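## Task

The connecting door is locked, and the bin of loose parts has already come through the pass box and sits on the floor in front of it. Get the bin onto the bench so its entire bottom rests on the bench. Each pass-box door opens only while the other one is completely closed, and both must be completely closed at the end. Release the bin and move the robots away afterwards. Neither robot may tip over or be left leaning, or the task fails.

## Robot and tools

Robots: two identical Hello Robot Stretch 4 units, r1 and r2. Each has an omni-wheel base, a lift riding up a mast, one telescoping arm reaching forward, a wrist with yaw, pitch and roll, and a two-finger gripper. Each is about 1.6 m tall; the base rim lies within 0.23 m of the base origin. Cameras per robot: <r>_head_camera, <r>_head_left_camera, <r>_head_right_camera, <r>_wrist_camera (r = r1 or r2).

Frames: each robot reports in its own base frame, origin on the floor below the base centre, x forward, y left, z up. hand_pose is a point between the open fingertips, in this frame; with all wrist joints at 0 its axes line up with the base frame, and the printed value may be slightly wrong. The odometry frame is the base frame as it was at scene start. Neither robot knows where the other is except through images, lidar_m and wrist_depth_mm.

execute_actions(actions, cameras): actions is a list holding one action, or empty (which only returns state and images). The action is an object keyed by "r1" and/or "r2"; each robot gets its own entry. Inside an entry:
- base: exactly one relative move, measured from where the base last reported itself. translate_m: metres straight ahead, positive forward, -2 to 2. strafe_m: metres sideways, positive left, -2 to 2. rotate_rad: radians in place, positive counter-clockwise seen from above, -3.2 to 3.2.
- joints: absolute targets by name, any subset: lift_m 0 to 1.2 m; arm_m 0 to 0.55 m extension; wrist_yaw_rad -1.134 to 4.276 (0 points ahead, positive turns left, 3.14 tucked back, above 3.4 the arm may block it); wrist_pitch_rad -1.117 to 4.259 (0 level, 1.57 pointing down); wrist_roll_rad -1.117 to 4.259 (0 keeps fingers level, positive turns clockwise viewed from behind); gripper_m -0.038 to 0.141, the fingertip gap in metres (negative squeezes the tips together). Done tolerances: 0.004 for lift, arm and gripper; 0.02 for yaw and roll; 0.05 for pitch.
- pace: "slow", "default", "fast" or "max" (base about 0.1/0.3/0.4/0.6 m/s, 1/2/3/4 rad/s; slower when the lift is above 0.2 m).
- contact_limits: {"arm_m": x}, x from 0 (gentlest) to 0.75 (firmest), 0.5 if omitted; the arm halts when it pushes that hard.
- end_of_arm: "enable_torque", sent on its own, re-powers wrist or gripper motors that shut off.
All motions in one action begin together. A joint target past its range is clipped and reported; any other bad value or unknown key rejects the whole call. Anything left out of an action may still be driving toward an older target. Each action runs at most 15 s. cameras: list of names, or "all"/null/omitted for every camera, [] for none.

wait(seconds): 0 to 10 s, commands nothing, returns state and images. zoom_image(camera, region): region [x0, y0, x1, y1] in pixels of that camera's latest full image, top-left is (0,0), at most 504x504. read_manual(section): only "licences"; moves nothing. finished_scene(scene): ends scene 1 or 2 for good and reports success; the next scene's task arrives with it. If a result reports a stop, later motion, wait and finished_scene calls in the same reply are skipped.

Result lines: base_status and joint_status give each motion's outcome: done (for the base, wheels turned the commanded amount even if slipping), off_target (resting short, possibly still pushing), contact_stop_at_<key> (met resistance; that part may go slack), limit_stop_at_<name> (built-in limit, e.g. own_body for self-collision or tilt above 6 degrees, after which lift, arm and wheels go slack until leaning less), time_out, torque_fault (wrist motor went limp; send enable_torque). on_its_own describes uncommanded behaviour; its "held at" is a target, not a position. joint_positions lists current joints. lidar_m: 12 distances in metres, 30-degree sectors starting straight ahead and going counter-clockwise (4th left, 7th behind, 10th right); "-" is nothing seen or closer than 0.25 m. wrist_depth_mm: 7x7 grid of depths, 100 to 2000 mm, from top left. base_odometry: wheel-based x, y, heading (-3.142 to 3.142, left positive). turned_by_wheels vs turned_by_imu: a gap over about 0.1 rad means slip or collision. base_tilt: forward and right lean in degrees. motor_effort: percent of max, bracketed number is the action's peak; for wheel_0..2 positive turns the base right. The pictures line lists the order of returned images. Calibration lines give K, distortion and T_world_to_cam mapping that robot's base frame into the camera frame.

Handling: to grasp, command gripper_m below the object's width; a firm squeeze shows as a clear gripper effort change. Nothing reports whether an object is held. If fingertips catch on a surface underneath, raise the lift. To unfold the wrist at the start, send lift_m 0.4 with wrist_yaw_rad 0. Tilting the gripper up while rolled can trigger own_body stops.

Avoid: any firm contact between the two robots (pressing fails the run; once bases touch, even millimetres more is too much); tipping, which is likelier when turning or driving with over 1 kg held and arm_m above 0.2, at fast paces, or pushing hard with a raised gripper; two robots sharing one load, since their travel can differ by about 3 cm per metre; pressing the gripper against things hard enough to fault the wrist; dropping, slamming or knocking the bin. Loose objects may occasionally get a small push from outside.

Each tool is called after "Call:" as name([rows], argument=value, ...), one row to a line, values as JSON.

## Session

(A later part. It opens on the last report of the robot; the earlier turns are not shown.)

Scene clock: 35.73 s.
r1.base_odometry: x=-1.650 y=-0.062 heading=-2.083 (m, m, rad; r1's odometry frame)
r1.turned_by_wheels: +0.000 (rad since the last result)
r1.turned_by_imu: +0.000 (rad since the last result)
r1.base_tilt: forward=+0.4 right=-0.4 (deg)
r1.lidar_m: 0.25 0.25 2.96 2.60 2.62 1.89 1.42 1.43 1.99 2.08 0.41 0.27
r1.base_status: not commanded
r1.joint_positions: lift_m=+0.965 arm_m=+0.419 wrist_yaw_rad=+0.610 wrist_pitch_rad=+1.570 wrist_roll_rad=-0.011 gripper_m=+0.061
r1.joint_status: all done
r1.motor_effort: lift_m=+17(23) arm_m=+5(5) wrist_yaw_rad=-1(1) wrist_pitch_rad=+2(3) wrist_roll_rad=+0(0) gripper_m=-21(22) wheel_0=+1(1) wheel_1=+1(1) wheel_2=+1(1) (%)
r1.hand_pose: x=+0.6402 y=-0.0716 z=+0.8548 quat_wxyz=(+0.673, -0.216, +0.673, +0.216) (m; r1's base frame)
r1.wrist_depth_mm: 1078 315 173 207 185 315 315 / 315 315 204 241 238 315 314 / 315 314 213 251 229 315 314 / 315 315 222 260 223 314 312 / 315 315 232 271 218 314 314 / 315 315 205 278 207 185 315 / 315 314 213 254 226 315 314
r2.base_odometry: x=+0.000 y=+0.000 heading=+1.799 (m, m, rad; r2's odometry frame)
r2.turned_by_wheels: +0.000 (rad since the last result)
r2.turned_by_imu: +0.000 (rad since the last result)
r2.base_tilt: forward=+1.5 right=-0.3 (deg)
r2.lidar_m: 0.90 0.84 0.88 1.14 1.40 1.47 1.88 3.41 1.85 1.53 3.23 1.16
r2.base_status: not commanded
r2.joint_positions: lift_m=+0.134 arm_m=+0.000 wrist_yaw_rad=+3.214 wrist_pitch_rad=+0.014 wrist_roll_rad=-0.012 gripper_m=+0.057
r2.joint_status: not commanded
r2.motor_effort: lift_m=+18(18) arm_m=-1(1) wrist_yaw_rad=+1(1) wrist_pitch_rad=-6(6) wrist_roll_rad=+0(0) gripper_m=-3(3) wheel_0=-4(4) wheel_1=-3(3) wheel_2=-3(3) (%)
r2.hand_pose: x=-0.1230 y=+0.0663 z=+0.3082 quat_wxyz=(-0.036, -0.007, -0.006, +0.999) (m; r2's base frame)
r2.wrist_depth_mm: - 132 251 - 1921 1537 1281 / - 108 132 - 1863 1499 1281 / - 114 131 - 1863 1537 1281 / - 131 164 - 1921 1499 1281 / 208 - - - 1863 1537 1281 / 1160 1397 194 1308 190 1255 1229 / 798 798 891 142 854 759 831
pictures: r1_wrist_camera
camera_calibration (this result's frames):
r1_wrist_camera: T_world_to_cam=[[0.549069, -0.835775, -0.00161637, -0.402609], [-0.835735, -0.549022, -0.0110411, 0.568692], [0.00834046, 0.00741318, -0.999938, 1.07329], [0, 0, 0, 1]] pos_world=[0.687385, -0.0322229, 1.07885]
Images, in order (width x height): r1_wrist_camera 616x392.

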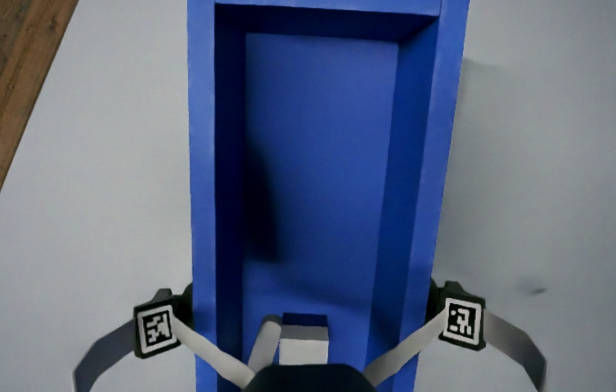

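Call:
execute_actions([
  {"r1": {"joints": {"lift_m": 0.94}, "pace": "slow"}},
], cameras=["r1_wrist_camera"])

Scene clock: 37.03 s.
r1.base_odometry: x=-1.650 y=-0.062 heading=-2.083 (m, m, rad; r1's odometry frame)
r1.turned_by_wheels: +0.000 (rad since the last result)
r1.turned_by_imu: +0.000 (rad since the last result)
r1.base_tilt: forward=+0.4 right=-0.4 (deg)
r1.lidar_m: 0.25 0.26 2.94 2.60 2.62 1.90 1.42 1.41 2.01 2.08 0.43 0.25
r1.base_status: not commanded
r1.joint_positions: lift_m=+0.940 arm_m=+0.419 wrist_yaw_rad=+0.610 wrist_pitch_rad=+1.571 wrist_roll_rad=-0.011 gripper_m=+0.060
r1.joint_status: all done
r1.motor_effort: lift_m=+16(19) arm_m=+5(5) wrist_yaw_rad=-1(0) wrist_pitch_rad=-2(1) wrist_roll_rad=-1(1) gripper_m=-20(22) wheel_0=+1(1) wheel_1=+1(1) wheel_2=+1(1) (%)
r1.hand_pose: x=+0.6401 y=-0.0717 z=+0.8299 quat_wxyz=(+0.673, -0.216, +0.673, +0.216) (m; r1's base frame)
r1.wrist_depth_mm: 290 290 196 193 186 290 290 / 291 291 250 266 231 291 290 / 293 290 263 267 225 290 290 / 291 290 231 271 253 291 290 / 291 290 238 272 242 290 290 / 291 291 211 274 203 202 291 / 291 291 196 252 198 290 291
r2.base_odometry: x=+0.000 y=+0.000 heading=+1.799 (m, m, rad; r2's odometry frame)
r2.turned_by_wheels: +0.000 (rad since the last result)
r2.turned_by_imu: +0.000 (rad since the last result)
r2.base_tilt: forward=+1.6 right=-0.4 (deg)
r2.lidar_m: 0.93 0.85 0.87 1.13 1.41 1.45 1.92 3.39 1.84 1.52 3.26 1.15
r2.base_status: not commanded
r2.joint_positions: lift_m=+0.134 arm_m=+0.000 wrist_yaw_rad=+3.214 wrist_pitch_rad=+0.014 wrist_roll_rad=-0.012 gripper_m=+0.057
r2.joint_status: not commanded
r2.motor_effort: lift_m=+18(18) arm_m=-1(1) wrist_yaw_rad=+0(0) wrist_pitch_rad=-5(6) wrist_roll_rad=+0(0) gripper_m=-4(5) wheel_0=-4(4) wheel_1=-3(3) wheel_2=-3(3) (%)
r2.hand_pose: x=-0.1230 y=+0.0663 z=+0.3082 quat_wxyz=(-0.036, -0.007, -0.006, +0.999) (m; r2's base frame)
r2.wrist_depth_mm: - 132 251 - 1921 1499 1281 / - 109 132 - 1921 1537 1255 / - 114 131 - 1863 1499 1281 / - 131 163 - 1921 1499 1281 / 208 - - - 1808 1537 1255 / 1182 1397 193 1308 190 1255 1205 / 798 788 878 142 854 759 820
pictures: r1_wrist_camera
camera_calibration (this result's frames):
r1_wrist_camera: T_world_to_cam=[[0.549069, -0.835776, -0.00159877, -0.402671], [-0.83574, -0.549026, -0.0104328, 0.567744], [0.00784174, 0.0070645, -0.999944, 1.04869], [0, 0, 0, 1]] pos_world=[0.687357, -0.0322454, 1.05391]
Images, in order (width x height): r1_wrist_camera 616x392.

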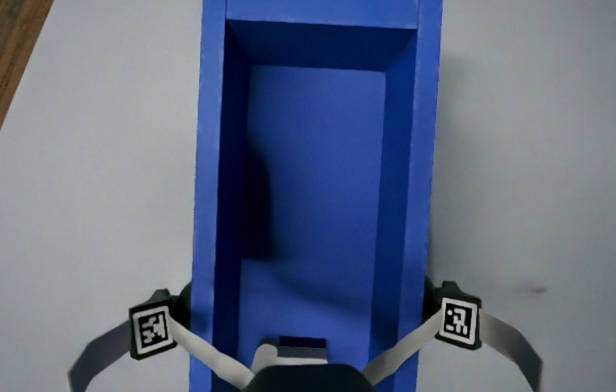

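Call:
execute_actions([
  {"r1": {"joints": {"lift_m": 0.932}, "pace": "slow"}},
], cameras=[])

Scene clock: 38.03 s.
r1.base_odometry: x=-1.650 y=-0.062 heading=-2.083 (m, m, rad; r1's odometry frame)
r1.turned_by_wheels: +0.000 (rad since the last result)
r1.turned_by_imu: +0.000 (rad since the last result)
r1.base_tilt: forward=+0.4 right=-0.4 (deg)
r1.lidar_m: 0.25 0.25 2.95 2.60 2.62 1.90 1.42 1.43 1.98 2.09 0.42 0.27
r1.base_status: not commanded
r1.joint_positions: lift_m=+0.932 arm_m=+0.419 wrist_yaw_rad=+0.610 wrist_pitch_rad=+1.572 wrist_roll_rad=-0.011 gripper_m=+0.060
r1.joint_status: all done
r1.motor_effort: lift_m=+15(17) arm_m=+5(5) wrist_yaw_rad=-1(1) wrist_pitch_rad=-3(6) wrist_roll_rad=+0(0) gripper_m=-19(21) wheel_0=+1(0) wheel_1=+1(1) wheel_2=+1(1) (%)
r1.hand_pose: x=+0.6399 y=-0.0718 z=+0.8220 quat_wxyz=(+0.673, -0.216, +0.674, +0.216) (m; r1's base frame)
r1.wrist_depth_mm: 283 283 196 194 194 283 282 / 283 283 252 273 236 283 283 / 283 283 267 273 258 282 282 / 283 282 236 273 250 283 283 / 283 283 242 273 240 282 283 / 285 285 213 273 202 202 285 / 283 283 195 258 195 283 282
r2.base_odometry: x=+0.000 y=+0.000 heading=+1.799 (m, m, rad; r2's odometry frame)
r2.turned_by_wheels: +0.000 (rad since the last result)
r2.turned_by_imu: +0.000 (rad since the last result)
r2.base_tilt: forward=+1.5 right=-0.5 (deg)
r2.lidar_m: 0.91 0.85 0.87 1.14 1.42 1.46 1.91 3.41 1.85 1.53 3.27 1.17
r2.base_status: not commanded
r2.joint_positions: lift_m=+0.134 arm_m=+0.000 wrist_yaw_rad=+3.214 wrist_pitch_rad=+0.014 wrist_roll_rad=-0.012 gripper_m=+0.057
r2.joint_status: not commanded
r2.motor_effort: lift_m=+18(18) arm_m=-1(1) wrist_yaw_rad=+0(0) wrist_pitch_rad=-6(6) wrist_roll_rad=+1(1) gripper_m=-3(4) wheel_0=-4(4) wheel_1=-3(3) wheel_2=-3(3) (%)
r2.hand_pose: x=-0.1230 y=+0.0663 z=+0.3082 quat_wxyz=(-0.036, -0.007, -0.006, +0.999) (m; r2's base frame)
r2.wrist_depth_mm: - 132 251 - 1921 1499 1281 / - 109 132 - 1863 1537 1255 / - 114 132 - 1921 1537 1281 / - 131 163 - 1921 1499 1281 / 207 - - - 1863 1537 1281 / 1160 1397 193 1308 190 1229 1205 / 798 788 878 142 854 759 820
pictures: none
No camera images: the call's "cameras" was empty. Leave "cameras" out to get every camera's image.

The bin floor now reads flat at 10 mm above the bench, so it's resting. Release the gripper.

Call:
execute_actions([
  {"r1": {"joints": {"gripper_m": 0.141}}},
], cameras=["r1_wrist_camera"])

Scene clock: 40.03 s.
r1.base_odometry: x=-1.650 y=-0.062 heading=-2.083 (m, m, rad; r1's odometry frame)
r1.turned_by_wheels: +0.000 (rad since the last result)
r1.turned_by_imu: +0.000 (rad since the last result)
r1.base_tilt: forward=+0.4 right=-0.4 (deg)
r1.lidar_m: 0.25 0.25 2.95 2.59 2.61 1.87 1.41 1.41 1.99 2.07 0.42 0.27
r1.base_status: not commanded
r1.joint_positions: lift_m=+0.932 arm_m=+0.419 wrist_yaw_rad=+0.610 wrist_pitch_rad=+1.571 wrist_roll_rad=-0.011 gripper_m=+0.141
r1.joint_status: all done
r1.motor_effort: lift_m=+15(15) arm_m=+5(5) wrist_yaw_rad=+0(1) wrist_pitch_rad=-1(9) wrist_roll_rad=-1(1) gripper_m=+1(21) wheel_0=+1(2) wheel_1=+1(1) wheel_2=+1(1) (%)
r1.hand_pose: x=+0.6401 y=-0.0717 z=+0.8220 quat_wxyz=(+0.673, -0.216, +0.673, +0.216) (m; r1's base frame)
r1.wrist_depth_mm: 283 282 196 194 194 283 283 / 283 283 254 273 236 283 283 / 283 282 268 272 257 283 283 / 283 283 236 273 249 283 283 / 283 282 242 273 239 283 283 / 283 215 212 273 201 204 283 / 283 283 222 152 224 282 282
r2.base_odometry: x=+0.000 y=+0.000 heading=+1.799 (m, m, rad; r2's odometry frame)
r2.turned_by_wheels: +0.000 (rad since the last result)
r2.turned_by_imu: +0.000 (rad since the last result)
r2.base_tilt: forward=+1.5 right=-0.3 (deg)
r2.lidar_m: 0.94 0.85 0.88 1.15 1.42 1.46 1.89 3.42 1.85 1.53 3.24 1.19
r2.base_status: not commanded
r2.joint_positions: lift_m=+0.134 arm_m=+0.000 wrist_yaw_rad=+3.214 wrist_pitch_rad=+0.014 wrist_roll_rad=-0.012 gripper_m=+0.057
r2.joint_status: not commanded
r2.motor_effort: lift_m=+18(18) arm_m=-1(1) wrist_yaw_rad=+1(0) wrist_pitch_rad=-6(6) wrist_roll_rad=+0(1) gripper_m=-3(3) wheel_0=-4(4) wheel_1=-3(3) wheel_2=-3(3) (%)
r2.hand_pose: x=-0.1230 y=+0.0663 z=+0.3082 quat_wxyz=(-0.036, -0.007, -0.006, +0.999) (m; r2's base frame)
r2.wrist_depth_mm: - 132 252 - 1863 1537 1255 / - 108 132 - 1921 1499 1281 / - 114 131 - 1863 1537 1255 / - 131 163 - 1921 1499 1281 / 207 - - - 1863 1537 1281 / 1160 1397 194 1308 190 1255 1229 / 798 798 878 142 854 768 831
pictures: r1_wrist_camera
camera_calibration (this result's frames):
r1_wrist_camera: T_world_to_cam=[[0.549034, -0.835799, -0.00159839, -0.402667], [-0.835763, -0.548991, -0.0104195, 0.567663], [0.00783109, 0.00705652, -0.999944, 1.04075], [0, 0, 0, 1]] pos_world=[0.687359, -0.0322512, 1.04596]
Images, in order (width x height): r1_wrist_camera 616x392.

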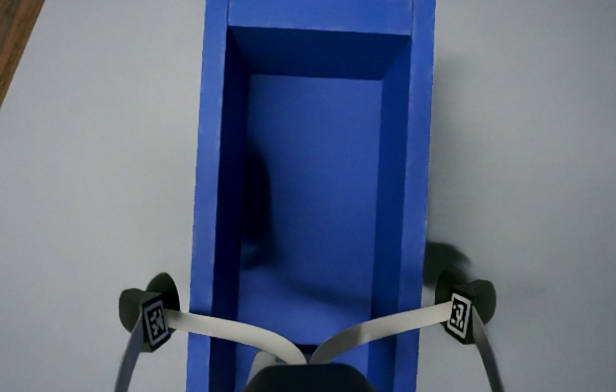

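Call:
execute_actions([
  {"r1": {"joints": {"lift_m": 1.05}}},
], cameras=[])

Scene clock: 41.73 s.
r1.base_odometry: x=-1.650 y=-0.062 heading=-2.083 (m, m, rad; r1's odometry frame)
r1.turned_by_wheels: +0.000 (rad since the last result)
r1.turned_by_imu: +0.000 (rad since the last result)
r1.base_tilt: forward=+0.4 right=-0.4 (deg)
r1.lidar_m: 0.25 0.25 2.93 2.60 2.64 1.90 1.43 1.41 2.01 2.09 0.40 0.26
r1.base_status: not commanded
r1.joint_positions: lift_m=+1.050 arm_m=+0.419 wrist_yaw_rad=+0.610 wrist_pitch_rad=+1.571 wrist_roll_rad=-0.011 gripper_m=+0.141
r1.joint_status: all done
r1.motor_effort: lift_m=+21(24) arm_m=+5(5) wrist_yaw_rad=+0(1) wrist_pitch_rad=-3(3) wrist_roll_rad=-1(2) gripper_m=+1(1) wheel_0=+1(2) wheel_1=+1(1) wheel_2=+1(1) (%)
r1.hand_pose: x=+0.6401 y=-0.0717 z=+0.9395 quat_wxyz=(+0.673, -0.216, +0.673, +0.216) (m; r1's base frame)
r1.wrist_depth_mm: 1160 399 399 399 399 399 399 / 1182 399 402 322 399 399 399 / 1160 399 399 392 402 399 399 / 1160 402 399 389 399 399 399 / 399 402 399 389 399 399 402 / 402 215 384 389 342 204 399 / 399 402 399 152 399 399 399
r2.base_odometry: x=+0.000 y=+0.000 heading=+1.799 (m, m, rad; r2's odometry frame)
r2.turned_by_wheels: +0.000 (rad since the last result)
r2.turned_by_imu: +0.000 (rad since the last result)
r2.base_tilt: forward=+1.6 right=-0.3 (deg)
r2.lidar_m: 0.92 0.84 0.87 1.15 1.42 1.43 1.89 3.39 1.85 1.54 3.26 1.15
r2.base_status: not commanded
r2.joint_positions: lift_m=+0.134 arm_m=+0.000 wrist_yaw_rad=+3.214 wrist_pitch_rad=+0.014 wrist_roll_rad=-0.012 gripper_m=+0.057
r2.joint_status: not commanded
r2.motor_effort: lift_m=+18(18) arm_m=-1(1) wrist_yaw_rad=-1(1) wrist_pitch_rad=-6(6) wrist_roll_rad=+0(0) gripper_m=-3(3) wheel_0=-4(4) wheel_1=-3(3) wheel_2=-3(3) (%)
r2.hand_pose: x=-0.1230 y=+0.0663 z=+0.3082 quat_wxyz=(-0.036, -0.007, -0.006, +0.999) (m; r2's base frame)
r2.wrist_depth_mm: - 132 252 - 1921 1499 1281 / - 109 132 - 1921 1499 1281 / - 114 131 - 1921 1537 1281 / - 131 163 - 1921 1537 1281 / 206 - - - 1921 1537 1281 / 1182 1397 194 1308 190 1255 1205 / 809 798 878 142 854 759 831
pictures: none
No camera images: the call's "cameras" was empty. Leave "cameras" out to get every camera's image.

Call:
execute_actions([
  {"r1": {"base": {"translate_m": -0.4}, "joints": {"arm_m": 0.0}}},
])

Scene clock: 44.83 s.
r1.base_odometry: x=-1.454 y=+0.286 heading=-2.083 (m, m, rad; r1's odometry frame)
r1.turned_by_wheels: +0.000 (rad since the last result)
r1.turned_by_imu: +0.002 (rad since the last result)
r1.base_tilt: forward=+0.5 right=-0.4 (deg)
r1.lidar_m: 0.61 3.02 2.88 2.53 2.33 1.45 1.02 1.03 1.53 2.15 2.17 0.67
r1.base_status: done
r1.joint_positions: lift_m=+1.050 arm_m=+0.001 wrist_yaw_rad=+0.610 wrist_pitch_rad=+1.571 wrist_roll_rad=-0.011 gripper_m=+0.141
r1.joint_status: all done
r1.motor_effort: lift_m=+21(21) arm_m=-5(9) wrist_yaw_rad=+0(1) wrist_pitch_rad=+0(1) wrist_roll_rad=+0(1) gripper_m=+0(0) wheel_0=-1(8) wheel_1=-1(7) wheel_2=+0(9) (%)
r1.hand_pose: x=+0.2218 y=-0.0717 z=+0.9395 quat_wxyz=(+0.673, -0.216, +0.673, +0.216) (m; r1's base frame)
r1.wrist_depth_mm: 1160 1160 1160 1160 1160 1160 1160 / 1160 1160 1160 1138 1160 1138 1160 / 1160 1160 1160 1182 1160 1160 1160 / 1160 1138 1160 1182 1160 1160 1160 / 1138 1182 946 946 1160 1160 1138 / 1138 214 931 960 1160 204 1160 / 1138 1160 946 152 1160 1160 1160
r2.base_odometry: x=+0.000 y=+0.000 heading=+1.799 (m, m, rad; r2's odometry frame)
r2.turned_by_wheels: +0.000 (rad since the last result)
r2.turned_by_imu: +0.000 (rad since the last result)
r2.base_tilt: forward=+1.5 right=-0.3 (deg)
r2.lidar_m: 0.93 0.85 0.88 1.15 1.43 1.45 1.91 3.39 1.85 1.54 3.24 1.17
r2.base_status: not commanded
r2.joint_positions: lift_m=+0.134 arm_m=+0.000 wrist_yaw_rad=+3.214 wrist_pitch_rad=+0.014 wrist_roll_rad=-0.012 gripper_m=+0.057
r2.joint_status: not commanded
r2.motor_effort: lift_m=+18(18) arm_m=-1(1) wrist_yaw_rad=+0(1) wrist_pitch_rad=-6(6) wrist_roll_rad=+0(1) gripper_m=-4(4) wheel_0=-4(4) wheel_1=-3(3) wheel_2=-3(3) (%)
r2.hand_pose: x=-0.1230 y=+0.0663 z=+0.3082 quat_wxyz=(-0.036, -0.007, -0.006, +0.999) (m; r2's base frame)
r2.wrist_depth_mm: - 132 252 - 1921 1537 1255 / - 109 132 - 1863 1499 1281 / - 114 131 - 1863 1537 1255 / - 131 163 - 1921 1537 1281 / 207 - - - 1863 1499 1281 / 1182 1397 194 1336 190 1255 1205 / 798 788 878 142 854 768 820
pictures: r1_head_camera, r1_head_left_camera, r1_head_right_camera, r1_wrist_camera, r2_head_camera, r2_head_left_camera, r2_head_right_camera, r2_wrist_camera
camera_calibration (this result's frames):
r1_wrist_camera: T_world_to_cam=[[0.548859, -0.835914, -0.00158964, -0.172857], [-0.835881, -0.548818, -0.0101175, 0.219028], [0.00758497, 0.00688186, -0.999948, 1.1616], [0, 0, 0, 1]] pos_world=[0.269145, -0.0322807, 1.16348]
r2_wrist_camera: T_world_to_cam=[[-0.0384505, 0.99828, -0.0442535, -0.0586275], [0.0113713, -0.0438463, -0.998974, 0.373848], [-0.999196, -0.0389143, -0.00966587, 0.107308], [0, 0, 0, 1]] pos_world=[0.100716, 0.0790943, 0.371907]
Images, in order (width x height): r1_head_camera 420x560, r1_head_left_camera 420x672, r1_head_right_camera 420x672, r1_wrist_camera 616x392, r2_head_camera 420x560, r2_head_left_camera 420x672, r2_head_right_camera 420x672, r2_wrist_camera 616x392.

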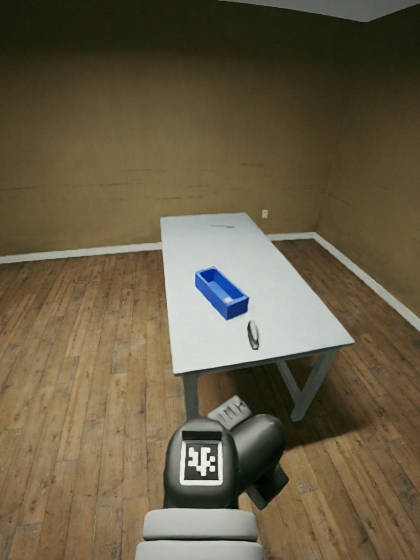

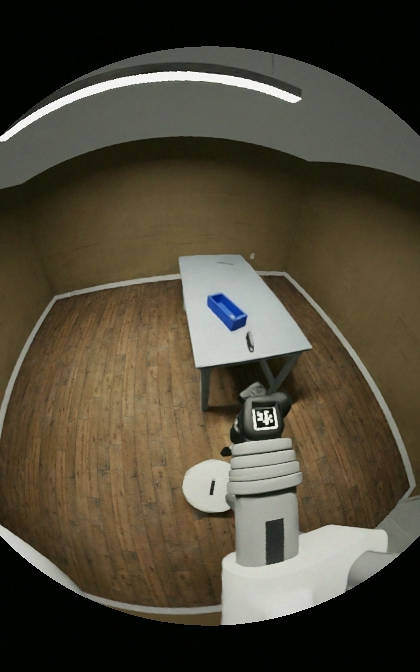

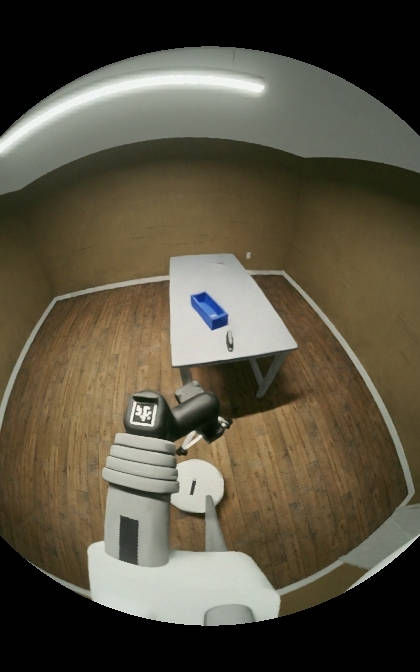

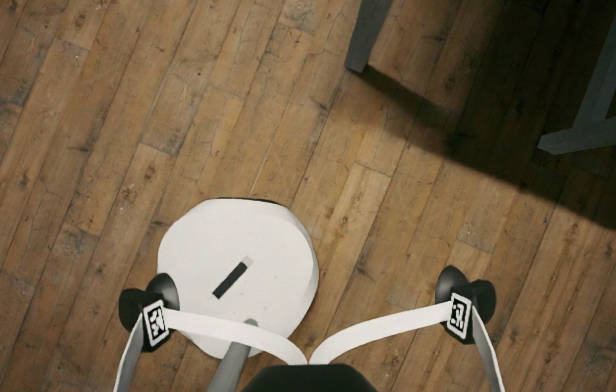

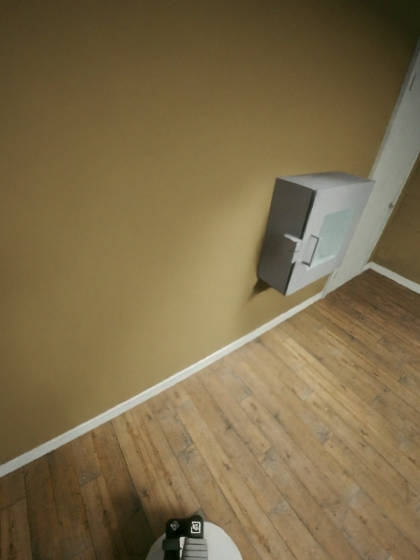

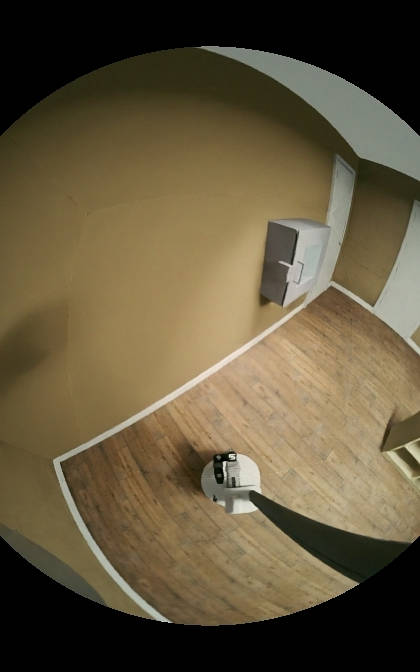

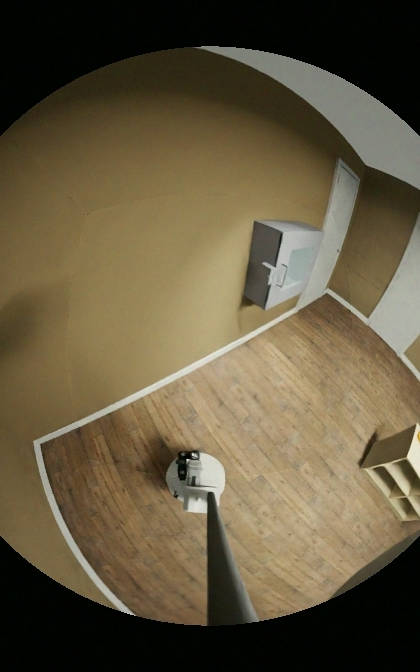

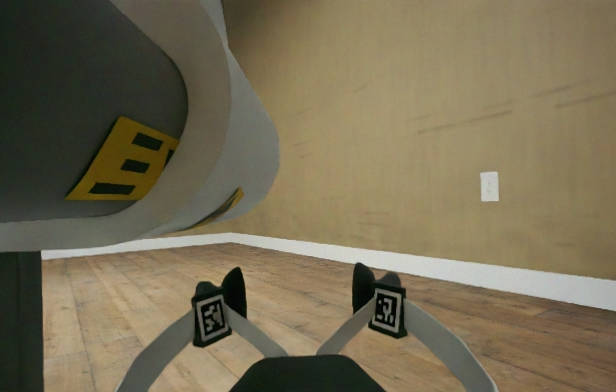

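Call:
zoom_image(camera="r2_head_camera", region=[240, 150, 400, 310])

Region (240, 150, 400, 310) of r2_head_camera's 420x560 image, scaled by 3.150, with more detail than that image has.

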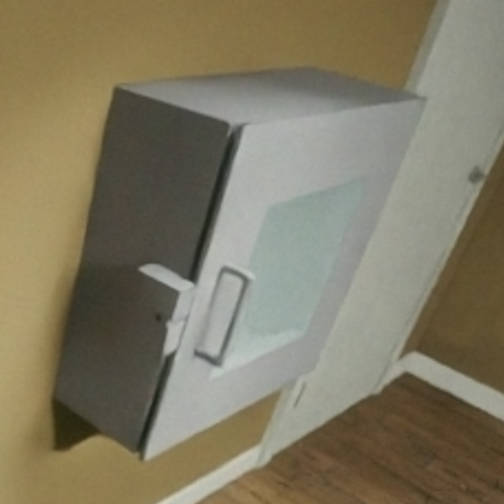

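Call:
finished_scene(scene=2)

The scene is finished: the task was done.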